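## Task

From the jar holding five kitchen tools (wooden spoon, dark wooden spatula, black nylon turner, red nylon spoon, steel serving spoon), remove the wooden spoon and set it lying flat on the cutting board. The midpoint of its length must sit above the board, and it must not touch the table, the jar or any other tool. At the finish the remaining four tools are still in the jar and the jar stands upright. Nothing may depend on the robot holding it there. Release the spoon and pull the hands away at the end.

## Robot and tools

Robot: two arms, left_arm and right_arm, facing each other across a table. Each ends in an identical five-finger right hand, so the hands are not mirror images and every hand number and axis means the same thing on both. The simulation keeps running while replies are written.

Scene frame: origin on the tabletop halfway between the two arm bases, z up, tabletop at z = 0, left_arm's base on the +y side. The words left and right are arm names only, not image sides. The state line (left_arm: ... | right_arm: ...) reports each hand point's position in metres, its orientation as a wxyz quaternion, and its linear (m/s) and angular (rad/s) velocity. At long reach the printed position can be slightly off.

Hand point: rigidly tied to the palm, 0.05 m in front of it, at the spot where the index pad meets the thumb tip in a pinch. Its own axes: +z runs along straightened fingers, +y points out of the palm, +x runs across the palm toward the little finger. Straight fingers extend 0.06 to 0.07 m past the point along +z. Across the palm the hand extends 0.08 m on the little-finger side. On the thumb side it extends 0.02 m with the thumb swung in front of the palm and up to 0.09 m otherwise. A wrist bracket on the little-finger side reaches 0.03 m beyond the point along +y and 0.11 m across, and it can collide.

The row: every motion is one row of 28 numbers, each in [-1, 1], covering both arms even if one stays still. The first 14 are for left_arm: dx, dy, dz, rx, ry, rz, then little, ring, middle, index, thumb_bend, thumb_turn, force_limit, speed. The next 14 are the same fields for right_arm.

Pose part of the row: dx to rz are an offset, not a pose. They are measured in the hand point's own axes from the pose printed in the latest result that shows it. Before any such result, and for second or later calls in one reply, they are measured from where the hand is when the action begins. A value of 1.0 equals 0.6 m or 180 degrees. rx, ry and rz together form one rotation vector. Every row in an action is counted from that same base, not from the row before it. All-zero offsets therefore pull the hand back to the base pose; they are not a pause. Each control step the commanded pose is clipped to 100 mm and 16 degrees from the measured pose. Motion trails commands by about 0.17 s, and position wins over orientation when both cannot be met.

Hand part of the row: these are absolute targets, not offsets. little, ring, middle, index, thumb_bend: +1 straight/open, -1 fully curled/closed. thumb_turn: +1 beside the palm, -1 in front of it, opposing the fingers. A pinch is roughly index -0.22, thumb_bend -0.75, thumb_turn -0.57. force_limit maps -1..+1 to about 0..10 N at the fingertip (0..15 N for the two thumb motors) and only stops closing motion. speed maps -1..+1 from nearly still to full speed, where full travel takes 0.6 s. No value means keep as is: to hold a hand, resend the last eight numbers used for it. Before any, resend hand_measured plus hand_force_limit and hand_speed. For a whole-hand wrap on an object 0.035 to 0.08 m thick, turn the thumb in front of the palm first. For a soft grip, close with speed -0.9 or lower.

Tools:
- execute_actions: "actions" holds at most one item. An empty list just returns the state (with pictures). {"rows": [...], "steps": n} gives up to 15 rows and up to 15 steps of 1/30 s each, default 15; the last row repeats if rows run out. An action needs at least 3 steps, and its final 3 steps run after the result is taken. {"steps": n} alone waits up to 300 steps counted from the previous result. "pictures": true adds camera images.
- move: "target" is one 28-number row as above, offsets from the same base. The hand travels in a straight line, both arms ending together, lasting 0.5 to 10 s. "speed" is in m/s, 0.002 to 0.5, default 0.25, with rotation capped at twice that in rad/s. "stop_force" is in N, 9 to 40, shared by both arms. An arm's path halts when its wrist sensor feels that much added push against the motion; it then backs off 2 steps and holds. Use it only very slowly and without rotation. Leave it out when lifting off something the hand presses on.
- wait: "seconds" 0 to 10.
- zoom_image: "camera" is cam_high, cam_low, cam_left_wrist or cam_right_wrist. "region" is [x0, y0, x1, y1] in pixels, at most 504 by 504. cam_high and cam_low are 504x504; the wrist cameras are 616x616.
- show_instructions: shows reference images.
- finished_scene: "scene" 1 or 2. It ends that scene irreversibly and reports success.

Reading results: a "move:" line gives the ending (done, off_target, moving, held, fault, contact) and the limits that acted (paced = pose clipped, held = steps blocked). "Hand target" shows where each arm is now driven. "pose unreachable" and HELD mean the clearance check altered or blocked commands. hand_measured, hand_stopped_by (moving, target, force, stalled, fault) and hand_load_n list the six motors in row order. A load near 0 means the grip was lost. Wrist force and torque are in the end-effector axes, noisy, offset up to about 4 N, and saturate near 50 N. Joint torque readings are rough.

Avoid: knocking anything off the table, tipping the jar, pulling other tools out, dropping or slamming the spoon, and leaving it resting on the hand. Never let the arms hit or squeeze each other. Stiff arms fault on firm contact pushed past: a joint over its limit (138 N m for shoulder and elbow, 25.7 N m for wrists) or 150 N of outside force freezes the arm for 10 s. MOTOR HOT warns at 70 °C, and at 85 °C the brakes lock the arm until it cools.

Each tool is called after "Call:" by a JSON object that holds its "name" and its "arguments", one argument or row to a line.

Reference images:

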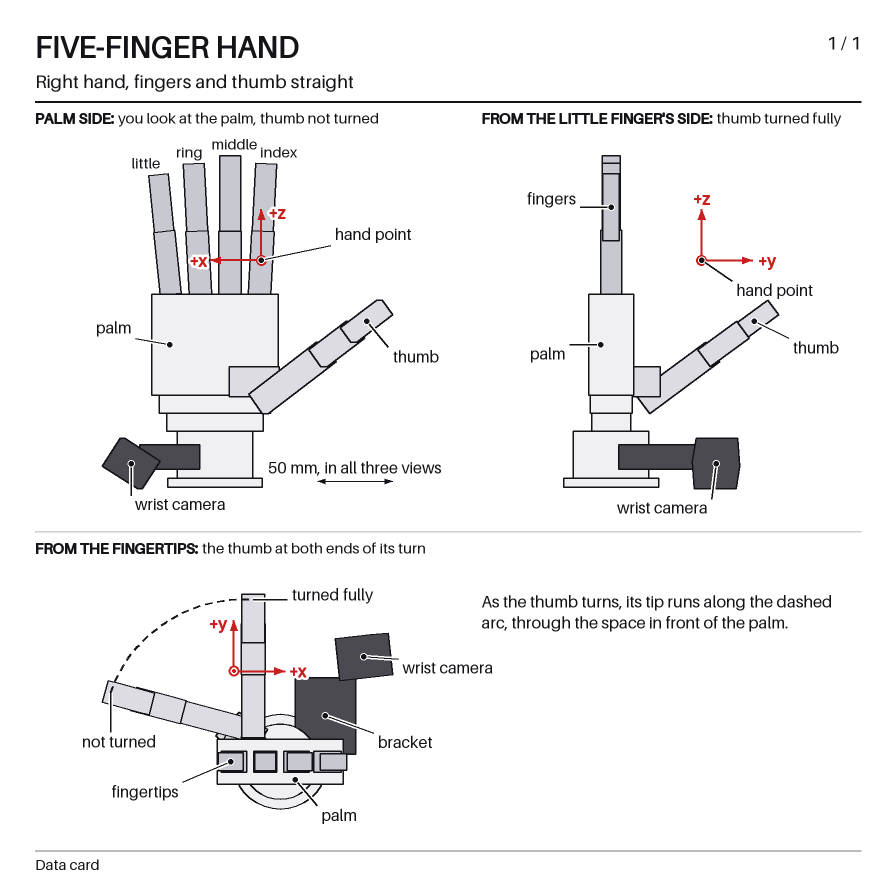

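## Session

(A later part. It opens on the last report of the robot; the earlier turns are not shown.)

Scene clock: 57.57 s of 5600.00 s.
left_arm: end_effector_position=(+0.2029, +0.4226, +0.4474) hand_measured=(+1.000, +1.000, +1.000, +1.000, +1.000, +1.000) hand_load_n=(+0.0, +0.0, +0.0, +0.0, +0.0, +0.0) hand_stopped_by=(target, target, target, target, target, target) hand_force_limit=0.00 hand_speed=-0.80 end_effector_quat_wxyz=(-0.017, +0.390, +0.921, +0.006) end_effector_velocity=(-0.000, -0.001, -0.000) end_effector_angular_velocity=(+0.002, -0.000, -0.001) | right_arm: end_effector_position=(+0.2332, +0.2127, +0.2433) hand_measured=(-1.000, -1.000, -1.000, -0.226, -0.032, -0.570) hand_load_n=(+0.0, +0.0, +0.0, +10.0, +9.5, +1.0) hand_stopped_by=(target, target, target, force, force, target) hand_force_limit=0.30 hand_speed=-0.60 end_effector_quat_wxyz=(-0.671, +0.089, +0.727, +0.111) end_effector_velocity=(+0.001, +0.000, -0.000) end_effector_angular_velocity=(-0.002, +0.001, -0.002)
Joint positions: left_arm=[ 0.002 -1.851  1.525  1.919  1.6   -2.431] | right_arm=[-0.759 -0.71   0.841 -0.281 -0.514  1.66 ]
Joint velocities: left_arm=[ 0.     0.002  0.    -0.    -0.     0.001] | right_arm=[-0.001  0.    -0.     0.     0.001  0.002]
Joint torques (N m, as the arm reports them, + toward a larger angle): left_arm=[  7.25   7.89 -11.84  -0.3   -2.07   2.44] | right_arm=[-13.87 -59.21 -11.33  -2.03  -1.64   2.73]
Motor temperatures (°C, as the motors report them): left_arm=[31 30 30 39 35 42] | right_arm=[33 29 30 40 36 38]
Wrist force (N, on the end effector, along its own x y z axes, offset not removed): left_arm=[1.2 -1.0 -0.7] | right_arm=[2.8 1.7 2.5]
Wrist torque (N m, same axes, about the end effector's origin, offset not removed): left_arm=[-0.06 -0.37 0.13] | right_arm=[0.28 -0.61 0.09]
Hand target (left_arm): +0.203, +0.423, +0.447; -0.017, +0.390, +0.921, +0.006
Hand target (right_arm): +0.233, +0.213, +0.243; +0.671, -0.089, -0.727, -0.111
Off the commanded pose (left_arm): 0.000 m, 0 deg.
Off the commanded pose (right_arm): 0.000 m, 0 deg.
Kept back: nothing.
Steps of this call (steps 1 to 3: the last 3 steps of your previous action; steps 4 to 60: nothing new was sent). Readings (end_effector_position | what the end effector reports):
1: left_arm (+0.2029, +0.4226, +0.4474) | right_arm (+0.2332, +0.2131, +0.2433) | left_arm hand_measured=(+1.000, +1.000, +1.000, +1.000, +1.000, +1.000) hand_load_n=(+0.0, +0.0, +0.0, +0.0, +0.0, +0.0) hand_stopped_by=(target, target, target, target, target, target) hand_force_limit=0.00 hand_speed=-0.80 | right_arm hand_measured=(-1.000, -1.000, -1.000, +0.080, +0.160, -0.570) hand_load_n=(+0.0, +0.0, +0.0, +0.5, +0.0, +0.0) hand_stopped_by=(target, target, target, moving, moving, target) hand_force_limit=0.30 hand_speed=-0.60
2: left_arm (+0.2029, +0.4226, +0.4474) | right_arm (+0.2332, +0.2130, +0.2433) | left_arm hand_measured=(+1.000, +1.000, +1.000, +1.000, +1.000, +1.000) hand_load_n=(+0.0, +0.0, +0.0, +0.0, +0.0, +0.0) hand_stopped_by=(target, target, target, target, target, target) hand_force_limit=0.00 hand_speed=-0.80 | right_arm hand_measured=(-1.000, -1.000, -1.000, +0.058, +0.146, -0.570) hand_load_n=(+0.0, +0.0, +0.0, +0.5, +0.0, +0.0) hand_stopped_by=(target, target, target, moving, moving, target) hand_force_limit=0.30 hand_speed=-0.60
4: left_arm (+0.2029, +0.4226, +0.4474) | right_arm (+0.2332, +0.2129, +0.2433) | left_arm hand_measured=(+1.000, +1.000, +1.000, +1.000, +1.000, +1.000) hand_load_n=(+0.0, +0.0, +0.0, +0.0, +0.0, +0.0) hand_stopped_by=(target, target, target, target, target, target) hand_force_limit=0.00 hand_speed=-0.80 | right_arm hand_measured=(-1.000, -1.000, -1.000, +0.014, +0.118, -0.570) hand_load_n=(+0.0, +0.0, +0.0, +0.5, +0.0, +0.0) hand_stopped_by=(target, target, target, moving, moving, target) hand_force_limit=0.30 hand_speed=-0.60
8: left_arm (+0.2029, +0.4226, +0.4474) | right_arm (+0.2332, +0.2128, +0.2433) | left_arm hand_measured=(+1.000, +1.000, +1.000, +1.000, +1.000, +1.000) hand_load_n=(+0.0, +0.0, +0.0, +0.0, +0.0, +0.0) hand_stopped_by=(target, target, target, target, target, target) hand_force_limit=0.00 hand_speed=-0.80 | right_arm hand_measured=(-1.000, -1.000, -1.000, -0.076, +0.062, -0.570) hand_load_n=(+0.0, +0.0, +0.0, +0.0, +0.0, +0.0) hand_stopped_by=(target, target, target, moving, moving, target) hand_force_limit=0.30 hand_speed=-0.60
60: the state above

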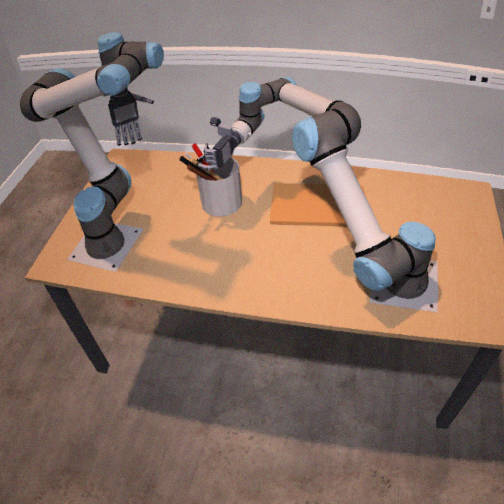

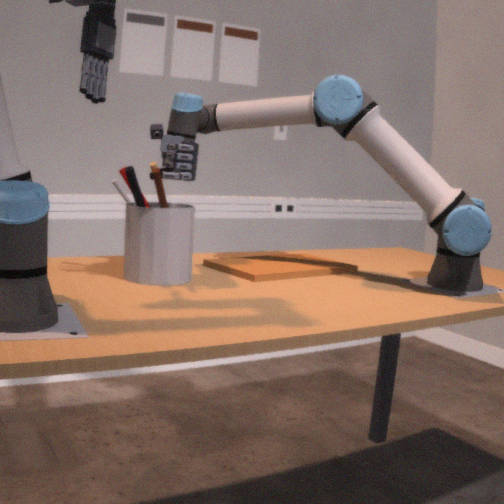

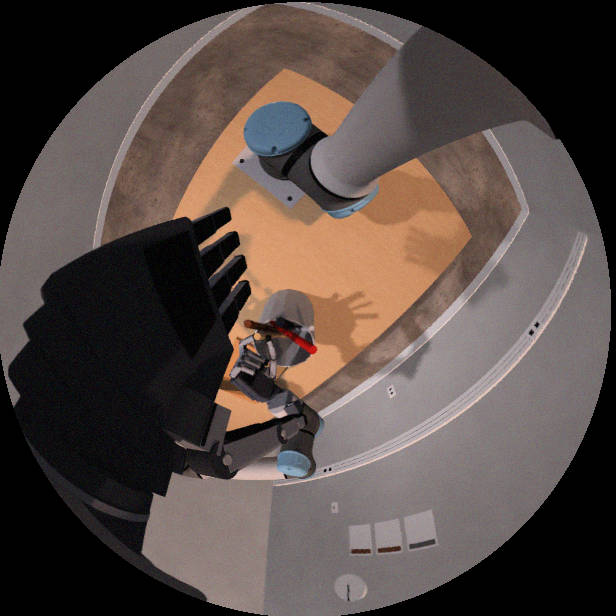

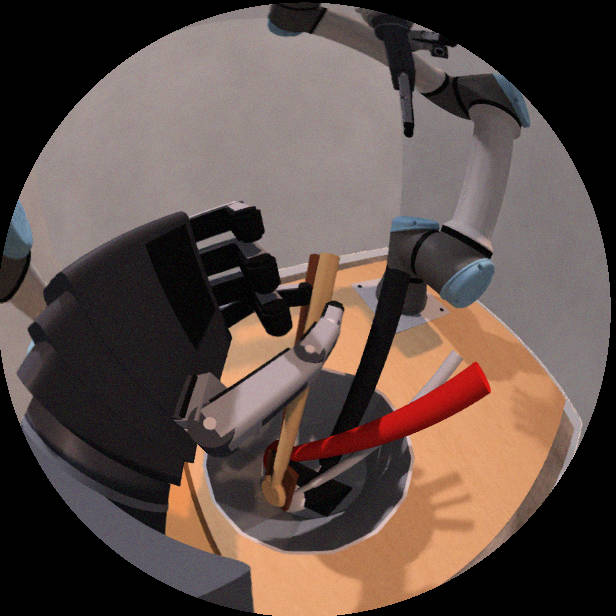

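Good pinch. Lift.

Call:
{"name": "move", "arguments": {
  "target": [0,0,0,0,0,0,1,1,1,1,1,1,0,-0.8,0.5,-0.03,-0.05,0,0,0,-1,-1,-1,-0.4,-0.8,-0.57,0.3,-0.6],
  "speed": 0.08
}}

Scene clock: 62.10 s of 5600.00 s.
left_arm: end_effector_position=(+0.2029, +0.4226, +0.4474) hand_measured=(+1.000, +1.000, +1.000, +1.000, +1.000, +1.000) hand_load_n=(+0.0, +0.0, +0.0, +0.0, +0.0, +0.0) hand_stopped_by=(target, target, target, target, target, target) hand_force_limit=0.00 hand_speed=-0.80 end_effector_quat_wxyz=(-0.017, +0.390, +0.921, +0.006) end_effector_velocity=(+0.000, -0.000, -0.000) end_effector_angular_velocity=(-0.001, -0.000, +0.001) | right_arm: end_effector_position=(+0.2316, +0.1801, +0.5425) hand_measured=(-1.000, -1.000, -1.000, -0.226, -0.032, -0.570) hand_load_n=(+0.0, +0.0, +0.0, +5.5, +6.5, +2.0) hand_stopped_by=(target, target, target, force, force, target) hand_force_limit=0.30 hand_speed=-0.60 end_effector_quat_wxyz=(-0.637, +0.133, +0.737, +0.180) end_effector_velocity=(+0.000, +0.000, +0.003) end_effector_angular_velocity=(-0.009, -0.011, -0.005)
Joint positions: left_arm=[ 0.002 -1.851  1.525  1.919  1.6   -2.431] | right_arm=[-0.802 -0.723  0.036  0.369 -0.403  1.769]
Joint velocities: left_arm=[ 0.    -0.     0.    -0.001 -0.    -0.001] | right_arm=[ 0.001 -0.008 -0.    -0.029  0.002  0.038]
Joint torques (N m, as the arm reports them, + toward a larger angle): left_arm=[  7.35   7.62 -12.1   -0.45  -2.07   2.45] | right_arm=[ -1.56 -54.71 -27.    -2.52   2.66   2.47]
Motor temperatures (°C, as the motors report them): left_arm=[31 30 30 39 35 42] | right_arm=[33 29 30 40 36 38]
Wrist force (N, on the end effector, along its own x y z axes, offset not removed): left_arm=[0.6 -0.6 -0.1] | right_arm=[0.9 3.1 2.8]
Wrist torque (N m, same axes, about the end effector's origin, offset not removed): left_arm=[-0.11 -0.28 0.17] | right_arm=[0.43 -0.42 0.14]
Hand target (left_arm): +0.203, +0.423, +0.447; -0.017, +0.390, +0.921, +0.006
Hand target (right_arm): +0.232, +0.180, +0.543; +0.637, -0.134, -0.738, -0.179
Off the commanded pose (left_arm): 0.000 m, 0 deg.
Off the commanded pose (right_arm): 0.002 m, 10 deg.
elbow stopped short (right arm): the move would have taken joint 3 (elbow) straighter than the controller allows; a more bent joint 3 avoids this.
Kept back: nothing.
move: off_target (right_arm)

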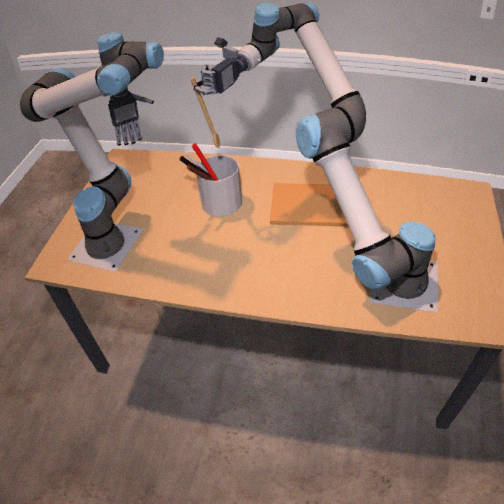

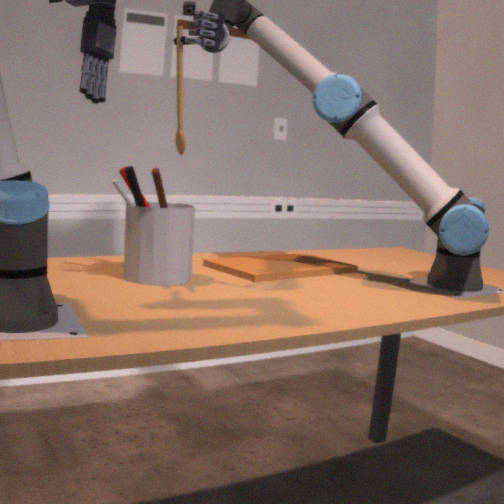

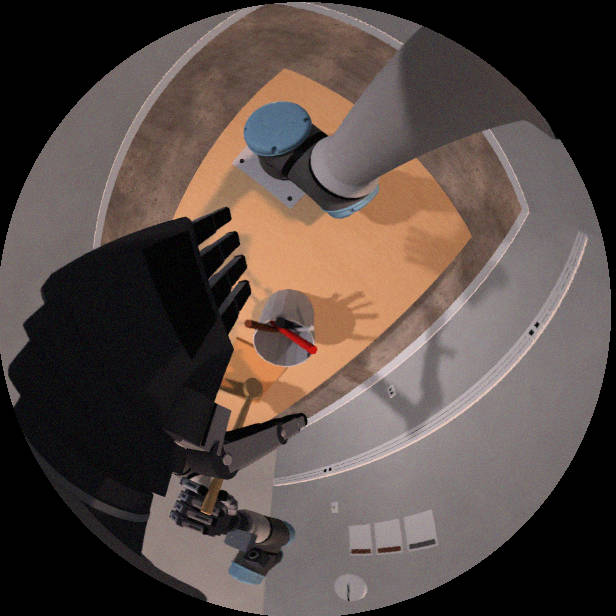

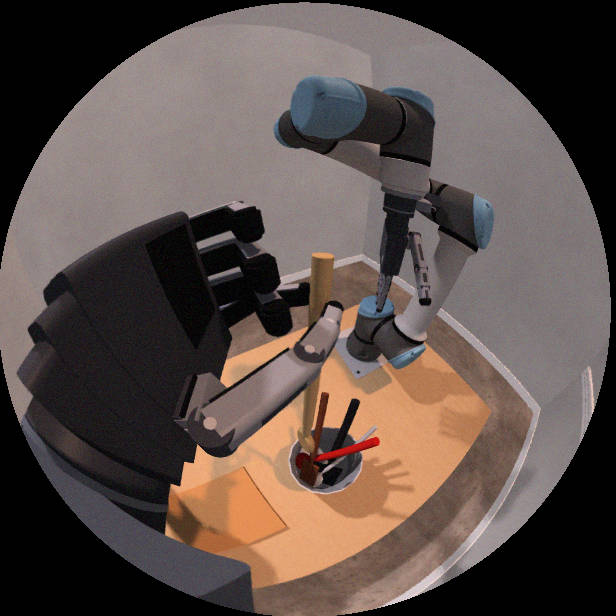

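Call:
{"name": "move", "arguments": {
  "target": [0,0,0,0,0,0,1,1,1,1,1,1,0,-0.8,-0.47,-0.42,-0.13,0,0,0.33,-1,-1,-1,-0.4,-0.8,-0.57,0.3,-0.6],
  "speed": 0.15
}}

Scene clock: 66.70 s of 5600.00 s.
left_arm: end_effector_position=(+0.2029, +0.4226, +0.4474) hand_measured=(+1.000, +1.000, +1.000, +1.000, +1.000, +1.000) hand_load_n=(+0.0, +0.0, +0.0, +0.0, +0.0, +0.0) hand_stopped_by=(target, target, target, target, target, target) hand_force_limit=0.00 hand_speed=-0.80 end_effector_quat_wxyz=(-0.017, +0.390, +0.921, +0.006) end_effector_velocity=(+0.000, +0.000, -0.000) end_effector_angular_velocity=(-0.002, -0.000, +0.000) | right_arm: end_effector_position=(+0.2371, -0.0712, +0.2496) hand_measured=(-1.000, -1.000, -1.000, -0.226, -0.032, -0.570) hand_load_n=(+0.0, +0.0, +0.0, +5.0, +5.0, -0.5) hand_stopped_by=(target, target, target, force, force, target) hand_force_limit=0.30 hand_speed=-0.60 end_effector_quat_wxyz=(-0.643, +0.481, +0.575, -0.160) end_effector_velocity=(+0.000, -0.002, -0.002) end_effector_angular_velocity=(-0.006, +0.001, -0.001)
Joint positions: left_arm=[ 0.002 -1.851  1.525  1.919  1.6   -2.431] | right_arm=[-1.114 -1.264  1.583 -0.51  -0.706  2.657]
Joint velocities: left_arm=[-0.    -0.001  0.    -0.001 -0.001 -0.001] | right_arm=[-0.003 -0.001  0.006 -0.007 -0.003  0.007]
Joint torques (N m, as the arm reports them, + toward a larger angle): left_arm=[  7.71   7.58 -11.52  -0.4   -2.09   2.44] | right_arm=[-15.5  -39.64 -13.89  -1.88  -1.42   2.62]
Motor temperatures (°C, as the motors report them): left_arm=[31 30 30 39 35 42] | right_arm=[33 29 30 40 36 38]
Wrist force (N, on the end effector, along its own x y z axes, offset not removed): left_arm=[-0.6 -1.4 0.7] | right_arm=[1.3 2.7 1.9]
Wrist torque (N m, same axes, about the end effector's origin, offset not removed): left_arm=[-0.14 -0.21 -0.01] | right_arm=[0.44 -0.39 0.11]
Hand target (left_arm): +0.203, +0.423, +0.447; -0.017, +0.390, +0.921, +0.006
Hand target (right_arm): +0.237, -0.071, +0.249; +0.643, -0.481, -0.574, +0.160
Off the commanded pose (left_arm): 0.000 m, 0 deg.
Off the commanded pose (right_arm): 0.000 m, 0 deg.
Kept back: nothing.
move: done

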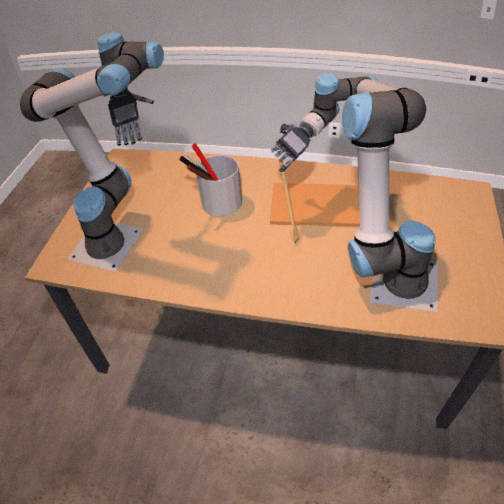

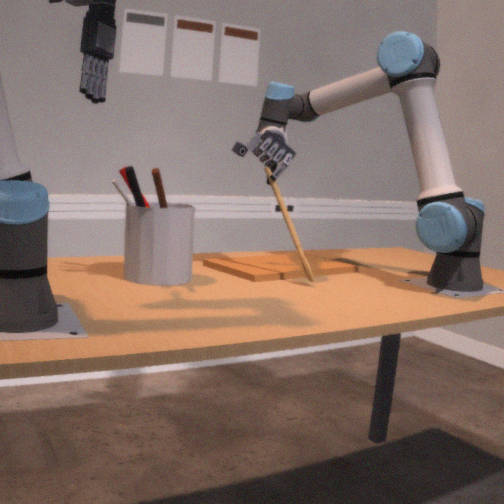

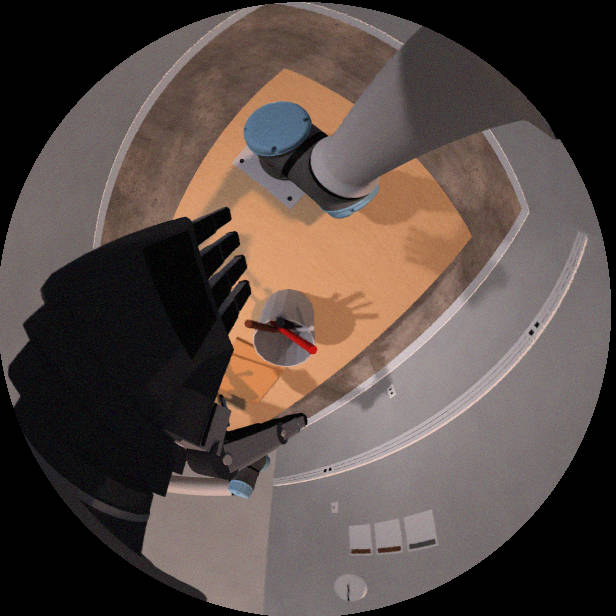

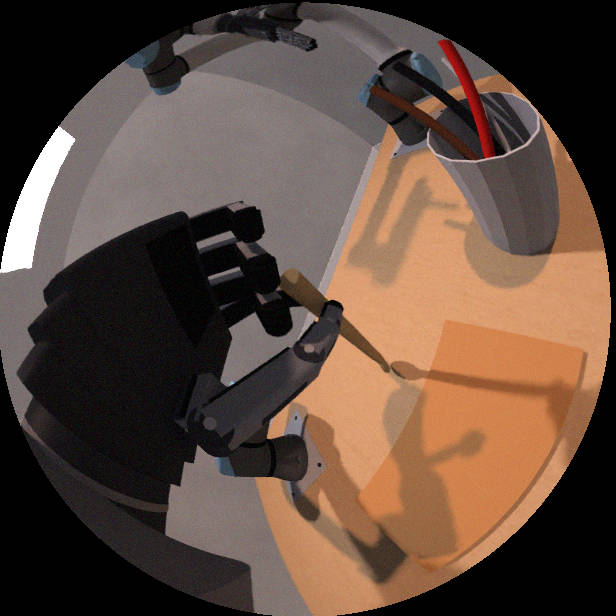

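Call:
{"name": "move", "arguments": {
  "target": [0,0,0,0,0,0,1,1,1,1,1,1,0,-0.8,0,-0.08,0,0,0,0,-1,-1,-1,-0.4,-0.8,-0.57,0.3,-0.6],
  "speed": 0.08
}}

Scene clock: 68.03 s of 5600.00 s.
left_arm: end_effector_position=(+0.2029, +0.4226, +0.4474) hand_measured=(+1.000, +1.000, +1.000, +1.000, +1.000, +1.000) hand_load_n=(+0.0, +0.0, +0.0, +0.0, +0.0, +0.0) hand_stopped_by=(target, target, target, target, target, target) hand_force_limit=0.00 hand_speed=-0.80 end_effector_quat_wxyz=(-0.017, +0.390, +0.921, +0.006) end_effector_velocity=(+0.000, -0.000, -0.000) end_effector_angular_velocity=(+0.001, -0.000, -0.000) | right_arm: end_effector_position=(+0.2205, -0.0944, +0.2877) hand_measured=(-1.000, -1.000, -1.000, -0.226, -0.032, -0.570) hand_load_n=(+0.0, +0.0, +0.0, +5.0, +5.0, -0.5) hand_stopped_by=(target, target, target, force, force, target) hand_force_limit=0.30 hand_speed=-0.60 end_effector_quat_wxyz=(-0.643, +0.481, +0.575, -0.160) end_effector_velocity=(-0.002, -0.001, +0.002) end_effector_angular_velocity=(+0.002, -0.000, +0.002)
Joint positions: left_arm=[ 0.002 -1.851  1.525  1.919  1.6   -2.431] | right_arm=[-1.143 -1.352  1.595 -0.428 -0.735  2.649]
Joint velocities: left_arm=[ 0.001  0.001  0.    -0.    -0.     0.001] | right_arm=[-0.001 -0.005  0.     0.006 -0.002 -0.003]
Joint torques (N m, as the arm reports them, + toward a larger angle): left_arm=[  7.41   7.31 -12.37  -0.34  -2.04   2.39] | right_arm=[-11.55 -37.55 -11.44   3.49  -1.73  -2.45]
Motor temperatures (°C, as the motors report them): left_arm=[31 30 30 39 35 42] | right_arm=[33 29 30 40 36 38]
Wrist force (N, on the end effector, along its own x y z axes, offset not removed): left_arm=[-0.7 -0.8 0.6] | right_arm=[-0.7 3.0 3.4]
Wrist torque (N m, same axes, about the end effector's origin, offset not removed): left_arm=[-0.01 -0.14 -0.05] | right_arm=[0.31 -0.22 -0.01]
Hand target (left_arm): +0.203, +0.423, +0.447; -0.017, +0.390, +0.921, +0.006
Hand target (right_arm): +0.220, -0.095, +0.288; +0.643, -0.481, -0.575, +0.160
Off the commanded pose (left_arm): 0.000 m, 0 deg.
Off the commanded pose (right_arm): 0.000 m, 0 deg.
Kept back: nothing.
move: done

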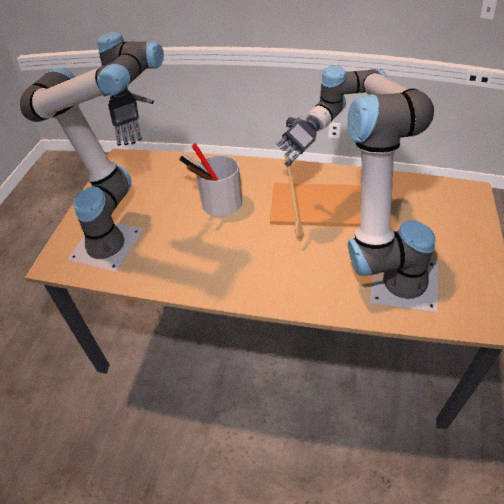

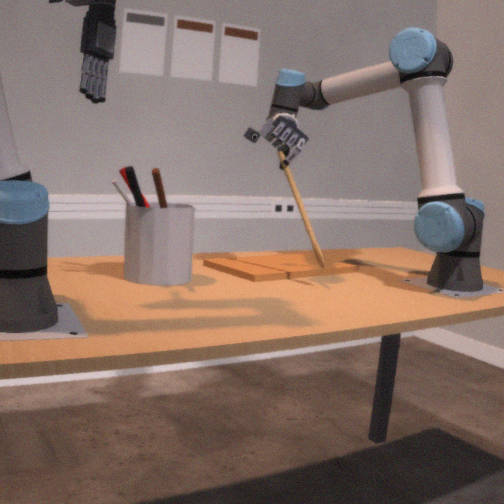

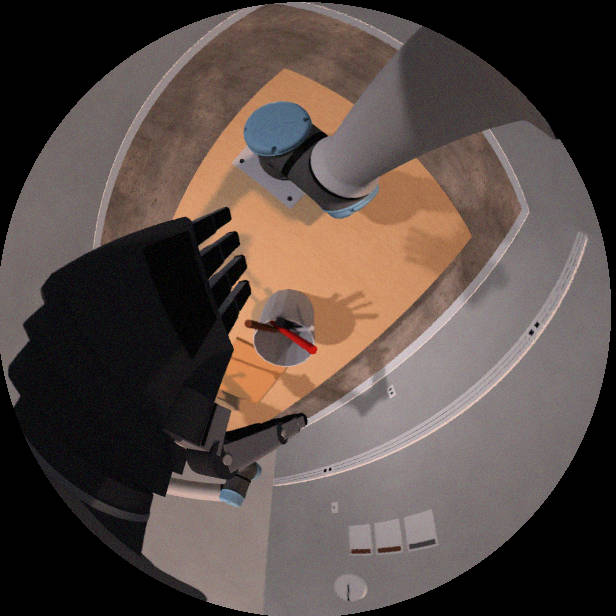

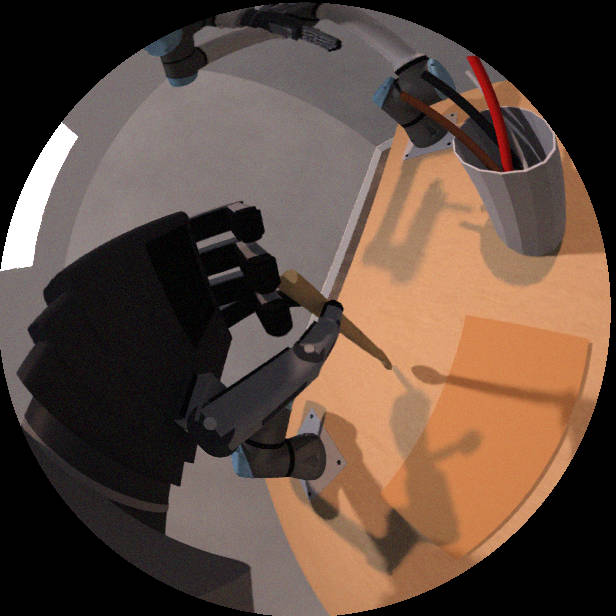

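Call:
{"name": "move", "arguments": {
  "target": [0,0,0,0,0,0,1,1,1,1,1,1,0,-0.8,-0.08,0.27,-0.127,0,0,0.17,-1,-1,-1,-0.4,-0.8,-0.57,0.3,-0.6],
  "speed": 0.06
}}

Scene clock: 73.17 s of 5600.00 s.
left_arm: end_effector_position=(+0.2029, +0.4226, +0.4474) hand_measured=(+1.000, +1.000, +1.000, +1.000, +1.000, +1.000) hand_load_n=(+0.0, +0.0, +0.0, +0.0, +0.0, +0.0) hand_stopped_by=(target, target, target, target, target, target) hand_force_limit=0.00 hand_speed=-0.80 end_effector_quat_wxyz=(-0.017, +0.390, +0.921, +0.006) end_effector_velocity=(+0.000, +0.001, +0.000) end_effector_angular_velocity=(-0.002, +0.001, +0.004) | right_arm: end_effector_position=(+0.3307, -0.0848, +0.1396) hand_measured=(-1.000, -1.000, -1.000, -0.228, -0.032, -0.570) hand_load_n=(+0.0, +0.0, +0.0, +3.0, +6.5, +2.0) hand_stopped_by=(target, target, target, force, force, target) hand_force_limit=0.30 hand_speed=-0.60 end_effector_quat_wxyz=(-0.578, +0.615, +0.428, -0.323) end_effector_velocity=(+0.002, +0.001, -0.002) end_effector_angular_velocity=(-0.007, +0.004, -0.002)
Joint positions: left_arm=[ 0.002 -1.851  1.525  1.919  1.6   -2.431] | right_arm=[-1.159 -0.936  1.395 -0.64  -0.751  3.178]
Joint velocities: left_arm=[ 0.002 -0.001 -0.    -0.001  0.    -0.002] | right_arm=[ 0.     0.007 -0.005 -0.002  0.002  0.008]
Joint torques (N m, as the arm reports them, + toward a larger angle): left_arm=[  7.57   7.75 -12.51  -0.41  -2.1    2.51] | right_arm=[-14.2  -30.8  -27.4   -2.1   -1.76   2.76]
Motor temperatures (°C, as the motors report them): left_arm=[31 30 30 39 35 42] | right_arm=[33 29 30 40 36 38]
Wrist force (N, on the end effector, along its own x y z axes, offset not removed): left_arm=[-0.3 -0.8 0.4] | right_arm=[1.9 3.0 3.6]
Wrist torque (N m, same axes, about the end effector's origin, offset not removed): left_arm=[-0.15 -0.19 0.04] | right_arm=[0.48 -0.51 0.27]
Hand target (left_arm): +0.203, +0.423, +0.447; -0.017, +0.390, +0.921, +0.006
Hand target (right_arm): +0.331, -0.085, +0.139; +0.578, -0.616, -0.427, +0.324
Off the commanded pose (left_arm): 0.000 m, 0 deg.
Off the commanded pose (right_arm): 0.001 m, 0 deg.
Kept back: nothing.
move: done

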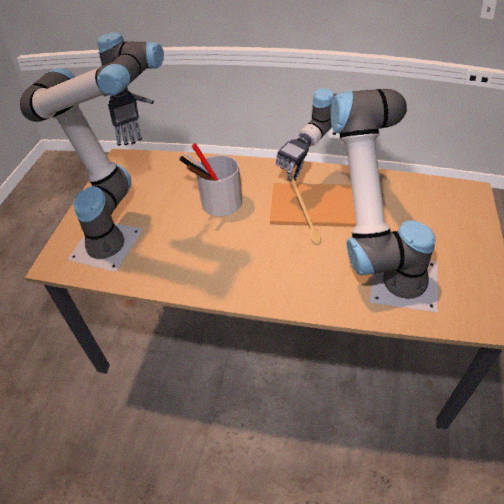

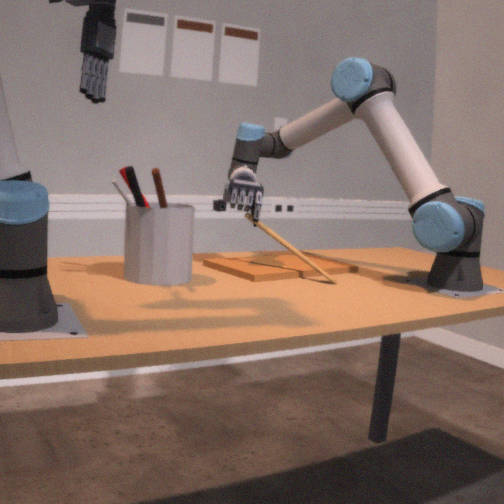

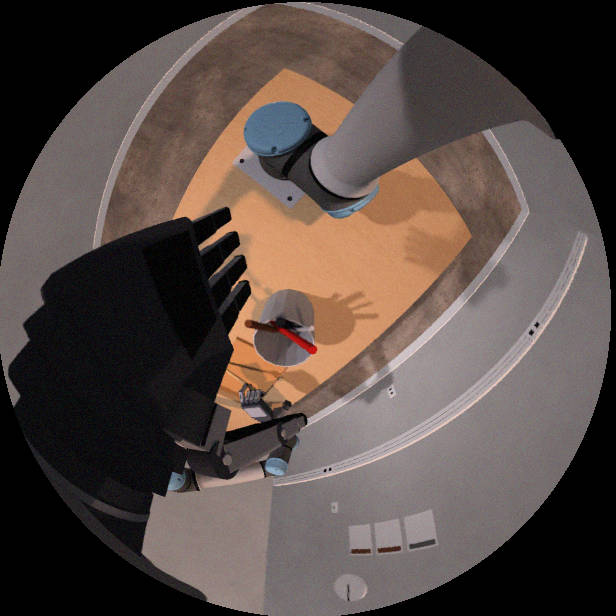

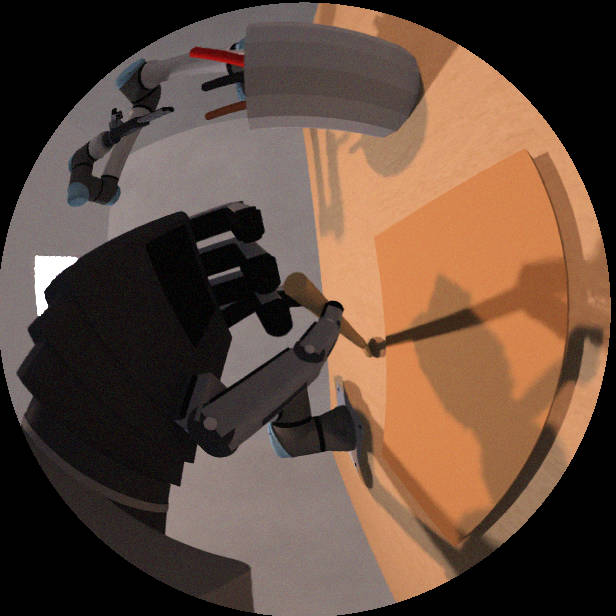

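Call:
{"name": "move", "arguments": {
  "target": [0,0,0,0,0,0,1,1,1,1,1,1,0,-0.8,0,-0.12,0,0,0,0,-1,-1,-1,-0.4,-0.8,-0.57,0.3,-0.6],
  "speed": 0.08
}}

Call:
{"name": "move", "arguments": {
  "target": [0,0,0,0,0,0,1,1,1,1,1,1,0,-0.8,0.06,0,0.03,0.035,-0.33,-0.044,-1,-1,-1,-0.4,-0.8,-0.57,0.3,-0.6],
  "speed": 0.08
}}

Scene clock: 74.83 s of 5600.00 s.
left_arm: end_effector_position=(+0.2029, +0.4226, +0.4474) hand_measured=(+1.000, +1.000, +1.000, +1.000, +1.000, +1.000) hand_load_n=(+0.0, +0.0, +0.0, +0.0, +0.0, +0.0) hand_stopped_by=(target, target, target, target, target, target) hand_force_limit=0.00 hand_speed=-0.80 end_effector_quat_wxyz=(-0.017, +0.390, +0.921, +0.006) end_effector_velocity=(+0.000, -0.000, +0.000) end_effector_angular_velocity=(+0.000, -0.000, +0.001) | right_arm: end_effector_position=(+0.3198, -0.0873, +0.2103) hand_measured=(-1.000, -1.000, -1.000, -0.228, -0.032, -0.570) hand_load_n=(+0.0, +0.0, -0.5, +5.0, +4.0, -1.0) hand_stopped_by=(target, target, target, force, force, target) hand_force_limit=0.30 hand_speed=-0.60 end_effector_quat_wxyz=(-0.578, +0.615, +0.428, -0.323) end_effector_velocity=(+0.000, -0.000, +0.003) end_effector_angular_velocity=(+0.001, -0.000, -0.001)
Joint positions: left_arm=[ 0.002 -1.851  1.525  1.919  1.6   -2.431] | right_arm=[-1.156 -1.024  1.346 -0.504 -0.748  3.179]
Joint velocities: left_arm=[ 0.     0.001 -0.001  0.    -0.    -0.   ] | right_arm=[-0.001 -0.003 -0.003  0.006 -0.    -0.001]
Joint torques (N m, as the arm reports them, + toward a larger angle): left_arm=[  7.31   7.51 -12.18  -0.35  -2.02   2.36] | right_arm=[ 14.2  -49.48 -28.49   2.96   2.15  -1.84]
Motor temperatures (°C, as the motors report them): left_arm=[31 30 30 39 35 42] | right_arm=[33 29 30 40 36 38]
Wrist force (N, on the end effector, along its own x y z axes, offset not removed): left_arm=[1.4 -1.9 0.4] | right_arm=[0.0 1.9 1.9]
Wrist torque (N m, same axes, about the end effector's origin, offset not removed): left_arm=[-0.31 -0.47 0.12] | right_arm=[0.26 -0.22 -0.04]
Hand target (left_arm): +0.203, +0.423, +0.447; -0.017, +0.390, +0.921, +0.006
Hand target (right_arm): +0.320, -0.087, +0.211; +0.578, -0.615, -0.428, +0.323
Off the commanded pose (left_arm): 0.000 m, 0 deg.
Off the commanded pose (right_arm): 0.000 m, 0 deg.
Kept back: nothing.
move: done

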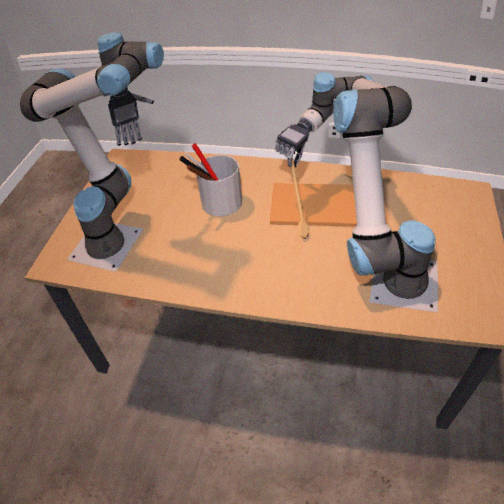

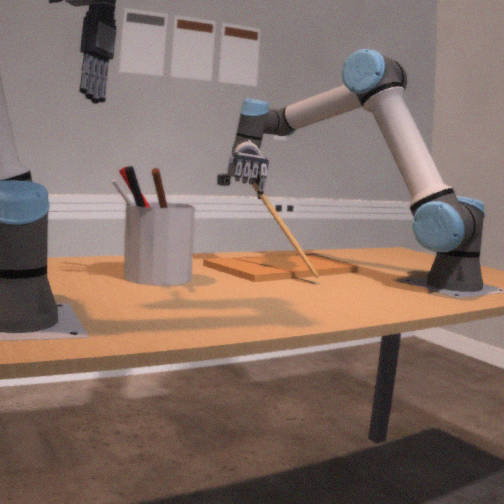

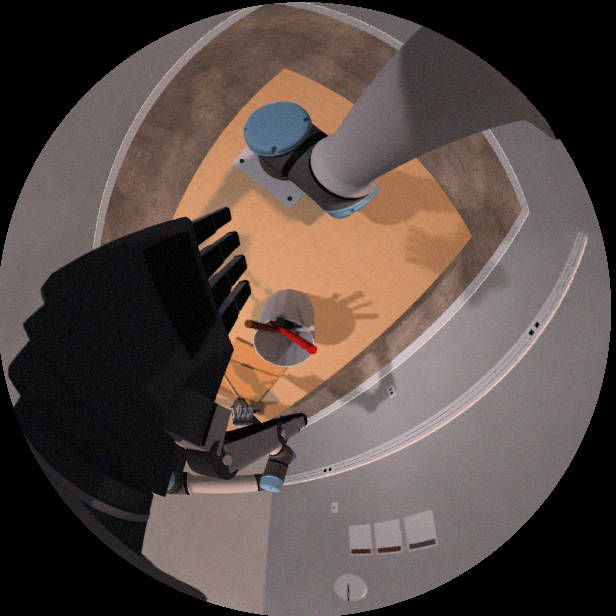

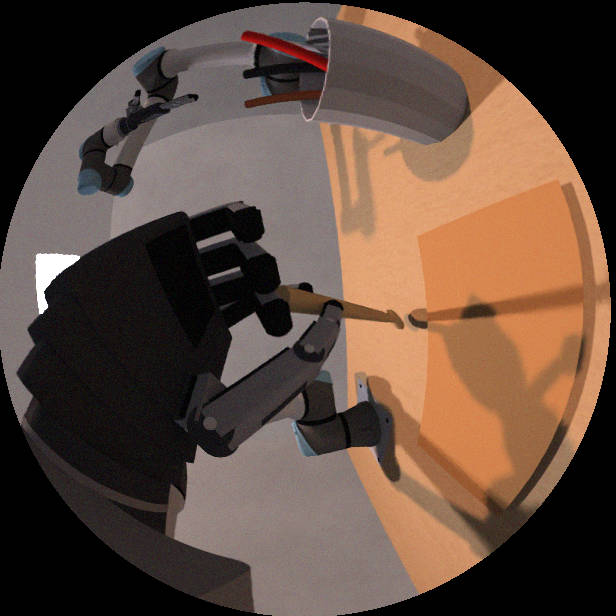

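Scene clock: 81.80 s of 5600.00 s.
left_arm: end_effector_position=(+0.2029, +0.4226, +0.4474) hand_measured=(+1.000, +1.000, +1.000, +1.000, +1.000, +1.000) hand_load_n=(+0.0, +0.0, +0.0, +0.0, +0.0, +0.0) hand_stopped_by=(target, target, target, target, target, target) hand_force_limit=0.00 hand_speed=-0.80 end_effector_quat_wxyz=(-0.017, +0.390, +0.921, +0.006) end_effector_velocity=(+0.000, -0.001, -0.000) end_effector_angular_velocity=(+0.001, -0.001, -0.000) | right_arm: end_effector_position=(+0.3188, -0.0472, +0.2116) hand_measured=(-1.000, -1.000, -1.000, -0.228, -0.032, -0.570) hand_load_n=(+0.0, +0.0, +0.0, +3.5, +5.5, +0.5) hand_stopped_by=(target, target, target, force, force, target) hand_force_limit=0.30 hand_speed=-0.60 end_effector_quat_wxyz=(-0.342, +0.315, +0.679, -0.568) end_effector_velocity=(-0.000, +0.001, +0.000) end_effector_angular_velocity=(-0.003, +0.000, +0.018)
Joint positions: left_arm=[ 0.002 -1.851  1.525  1.919  1.6   -2.431] | right_arm=[-0.783 -0.497  0.398 -0.025 -1.416  3.053]
Joint velocities: left_arm=[ 0.001  0.003 -0.    -0.001 -0.001  0.001] | right_arm=[ 0.007  0.012 -0.022  0.012 -0.011  0.   ]
Joint torques (N m, as the arm reports them, + toward a larger angle): left_arm=[  7.33   7.99 -12.38  -0.49  -2.04   2.37] | right_arm=[ 11.11 -45.43 -28.72   3.82  -1.68  -2.58]
Motor temperatures (°C, as the motors report them): left_arm=[31 30 30 39 35 42] | right_arm=[33 29 30 40 36 38]
Wrist force (N, on the end effector, along its own x y z axes, offset not removed): left_arm=[-0.3 0.0 1.5] | right_arm=[0.4 3.3 2.4]
Wrist torque (N m, same axes, about the end effector's origin, offset not removed): left_arm=[-0.07 -0.28 0.03] | right_arm=[0.63 -0.38 0.01]
Hand target (left_arm): +0.203, +0.423, +0.447; -0.017, +0.390, +0.921, +0.006
Hand target (right_arm): +0.319, -0.047, +0.212; -0.341, +0.314, +0.680, -0.568
Off the commanded pose (left_arm): 0.000 m, 0 deg.
Off the commanded pose (right_arm): 0.000 m, 0 deg.
Kept back: nothing.
move: done

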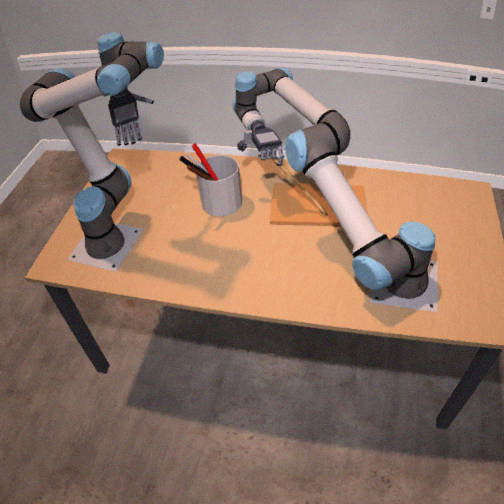

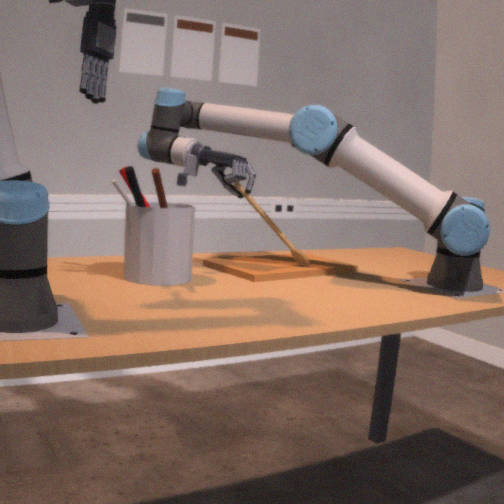

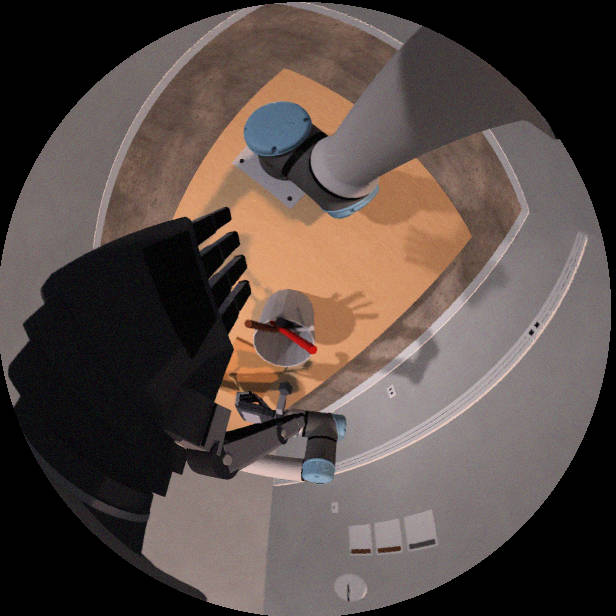

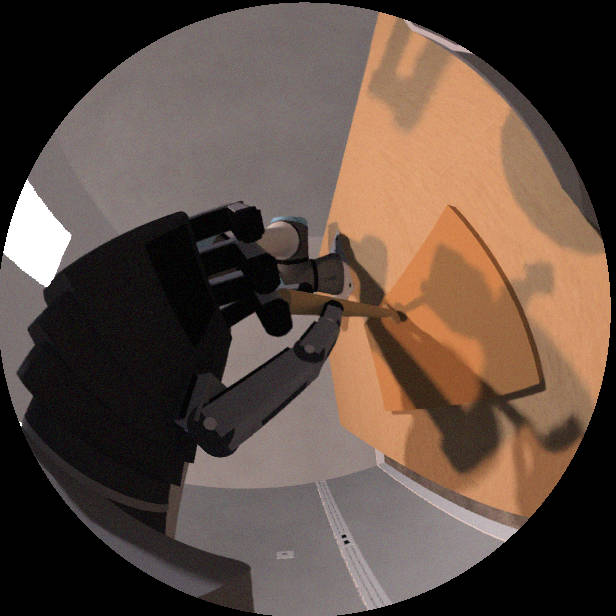

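Call:
{"name": "execute_actions", "arguments": {
  "actions": []
}}

Scene clock: 82.03 s of 5600.00 s.
left_arm: end_effector_position=(+0.2029, +0.4226, +0.4474) hand_measured=(+1.000, +1.000, +1.000, +1.000, +1.000, +1.000) hand_load_n=(+0.0, +0.0, +0.0, +0.0, +0.0, +0.0) hand_stopped_by=(target, target, target, target, target, target) hand_force_limit=0.00 hand_speed=-0.80 end_effector_quat_wxyz=(-0.017, +0.390, +0.921, +0.006) end_effector_velocity=(+0.000, -0.000, +0.000) end_effector_angular_velocity=(+0.001, -0.000, -0.000) | right_arm: end_effector_position=(+0.3188, -0.0471, +0.2116) hand_measured=(-1.000, -1.000, -1.000, -0.228, -0.032, -0.570) hand_load_n=(+0.0, +0.0, +0.0, +3.5, +5.5, +0.5) hand_stopped_by=(target, target, target, force, force, target) hand_force_limit=0.30 hand_speed=-0.60 end_effector_quat_wxyz=(-0.341, +0.314, +0.680, -0.568) end_effector_velocity=(-0.000, +0.000, -0.000) end_effector_angular_velocity=(-0.000, +0.000, +0.004)
Joint positions: left_arm=[ 0.002 -1.851  1.525  1.919  1.6   -2.431] | right_arm=[-0.782 -0.495  0.395 -0.023 -1.417  3.052]
Joint velocities: left_arm=[ 0.001  0.001 -0.     0.    -0.     0.001] | right_arm=[ 0.002  0.002 -0.004  0.002 -0.002 -0.001]
Joint torques (N m, as the arm reports them, + toward a larger angle): left_arm=[  6.99   7.5  -12.32  -0.53  -1.97   2.37] | right_arm=[ 13.12 -45.52 -29.02   4.15  -1.67  -2.43]
Motor temperatures (°C, as the motors report them): left_arm=[31 30 30 39 35 42] | right_arm=[33 29 30 40 36 38]
Wrist force (N, on the end effector, along its own x y z axes, offset not removed): left_arm=[-0.4 -2.2 1.1] | right_arm=[1.8 4.6 5.4]
Wrist torque (N m, same axes, about the end effector's origin, offset not removed): left_arm=[-0.37 -0.19 0.01] | right_arm=[0.54 -0.59 0.23]
Hand target (left_arm): +0.203, +0.423, +0.447; -0.017, +0.390, +0.921, +0.006
Hand target (right_arm): +0.319, -0.047, +0.212; -0.341, +0.314, +0.680, -0.568
Off the commanded pose (left_arm): 0.000 m, 0 deg.
Off the commanded pose (right_arm): 0.000 m, 0 deg.
Kept back: nothing.
Steps of this call (steps 1 to 7: nothing new was sent). Readings (end_effector_position | what the end effector reports):
1: left_arm (+0.2029, +0.4226, +0.4474) | right_arm (+0.3188, -0.0472, +0.2116) | left_arm hand_measured=(+1.000, +1.000, +1.000, +1.000, +1.000, +1.000) hand_load_n=(+0.0, +0.0, +0.0, +0.0, +0.0, +0.0) hand_stopped_by=(target, target, target, target, target, target) hand_force_limit=0.00 hand_speed=-0.80 | right_arm hand_measured=(-1.000, -1.000, -1.000, -0.228, -0.032, -0.570) hand_load_n=(+0.0, +0.0, +0.0, +3.5, +5.5, +0.5) hand_stopped_by=(target, target, target, force, force, target) hand_force_limit=0.30 hand_speed=-0.60
2: left_arm (+0.2029, +0.4226, +0.4474) | right_arm (+0.3188, -0.0472, +0.2116) | left_arm hand_measured=(+1.000, +1.000, +1.000, +1.000, +1.000, +1.000) hand_load_n=(+0.0, +0.0, +0.0, +0.0, +0.0, +0.0) hand_stopped_by=(target, target, target, target, target, target) hand_force_limit=0.00 hand_speed=-0.80 | right_arm hand_measured=(-1.000, -1.000, -1.000, -0.228, -0.032, -0.570) hand_load_n=(+0.0, +0.0, +0.0, +3.5, +5.5, +0.5) hand_stopped_by=(target, target, target, force, force, target) hand_force_limit=0.30 hand_speed=-0.60
4: left_arm (+0.2029, +0.4226, +0.4474) | right_arm (+0.3188, -0.0471, +0.2116) | left_arm hand_measured=(+1.000, +1.000, +1.000, +1.000, +1.000, +1.000) hand_load_n=(+0.0, +0.0, +0.0, +0.0, +0.0, +0.0) hand_stopped_by=(target, target, target, target, target, target) hand_force_limit=0.00 hand_speed=-0.80 | right_arm hand_measured=(-1.000, -1.000, -1.000, -0.228, -0.032, -0.570) hand_load_n=(+0.0, +0.0, +0.0, +3.5, +5.5, +0.5) hand_stopped_by=(target, target, target, force, force, target) hand_force_limit=0.30 hand_speed=-0.60
7: the state above

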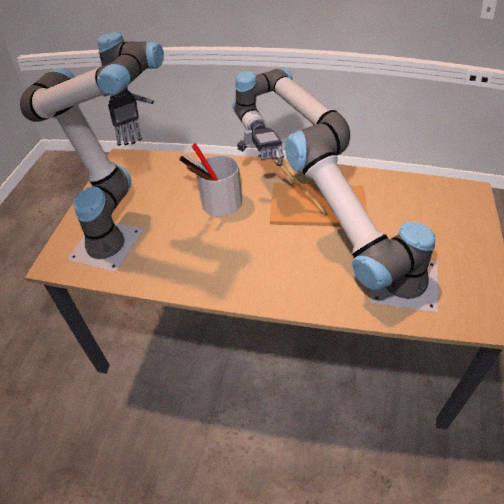

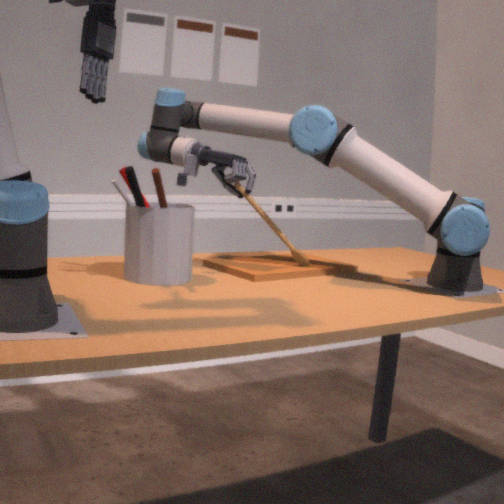

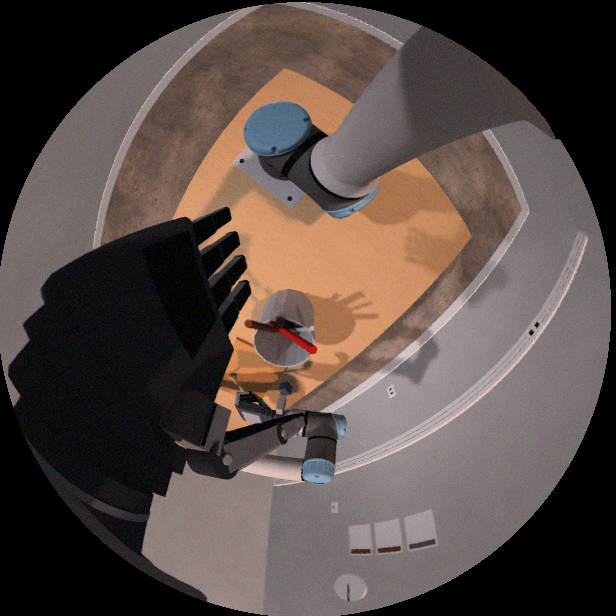

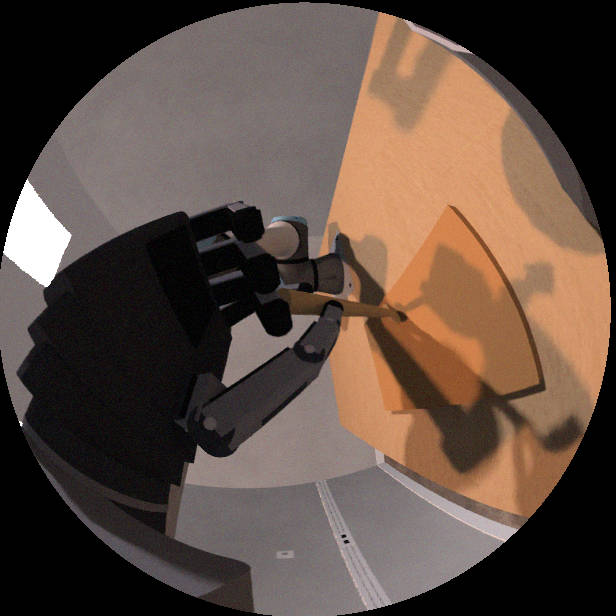

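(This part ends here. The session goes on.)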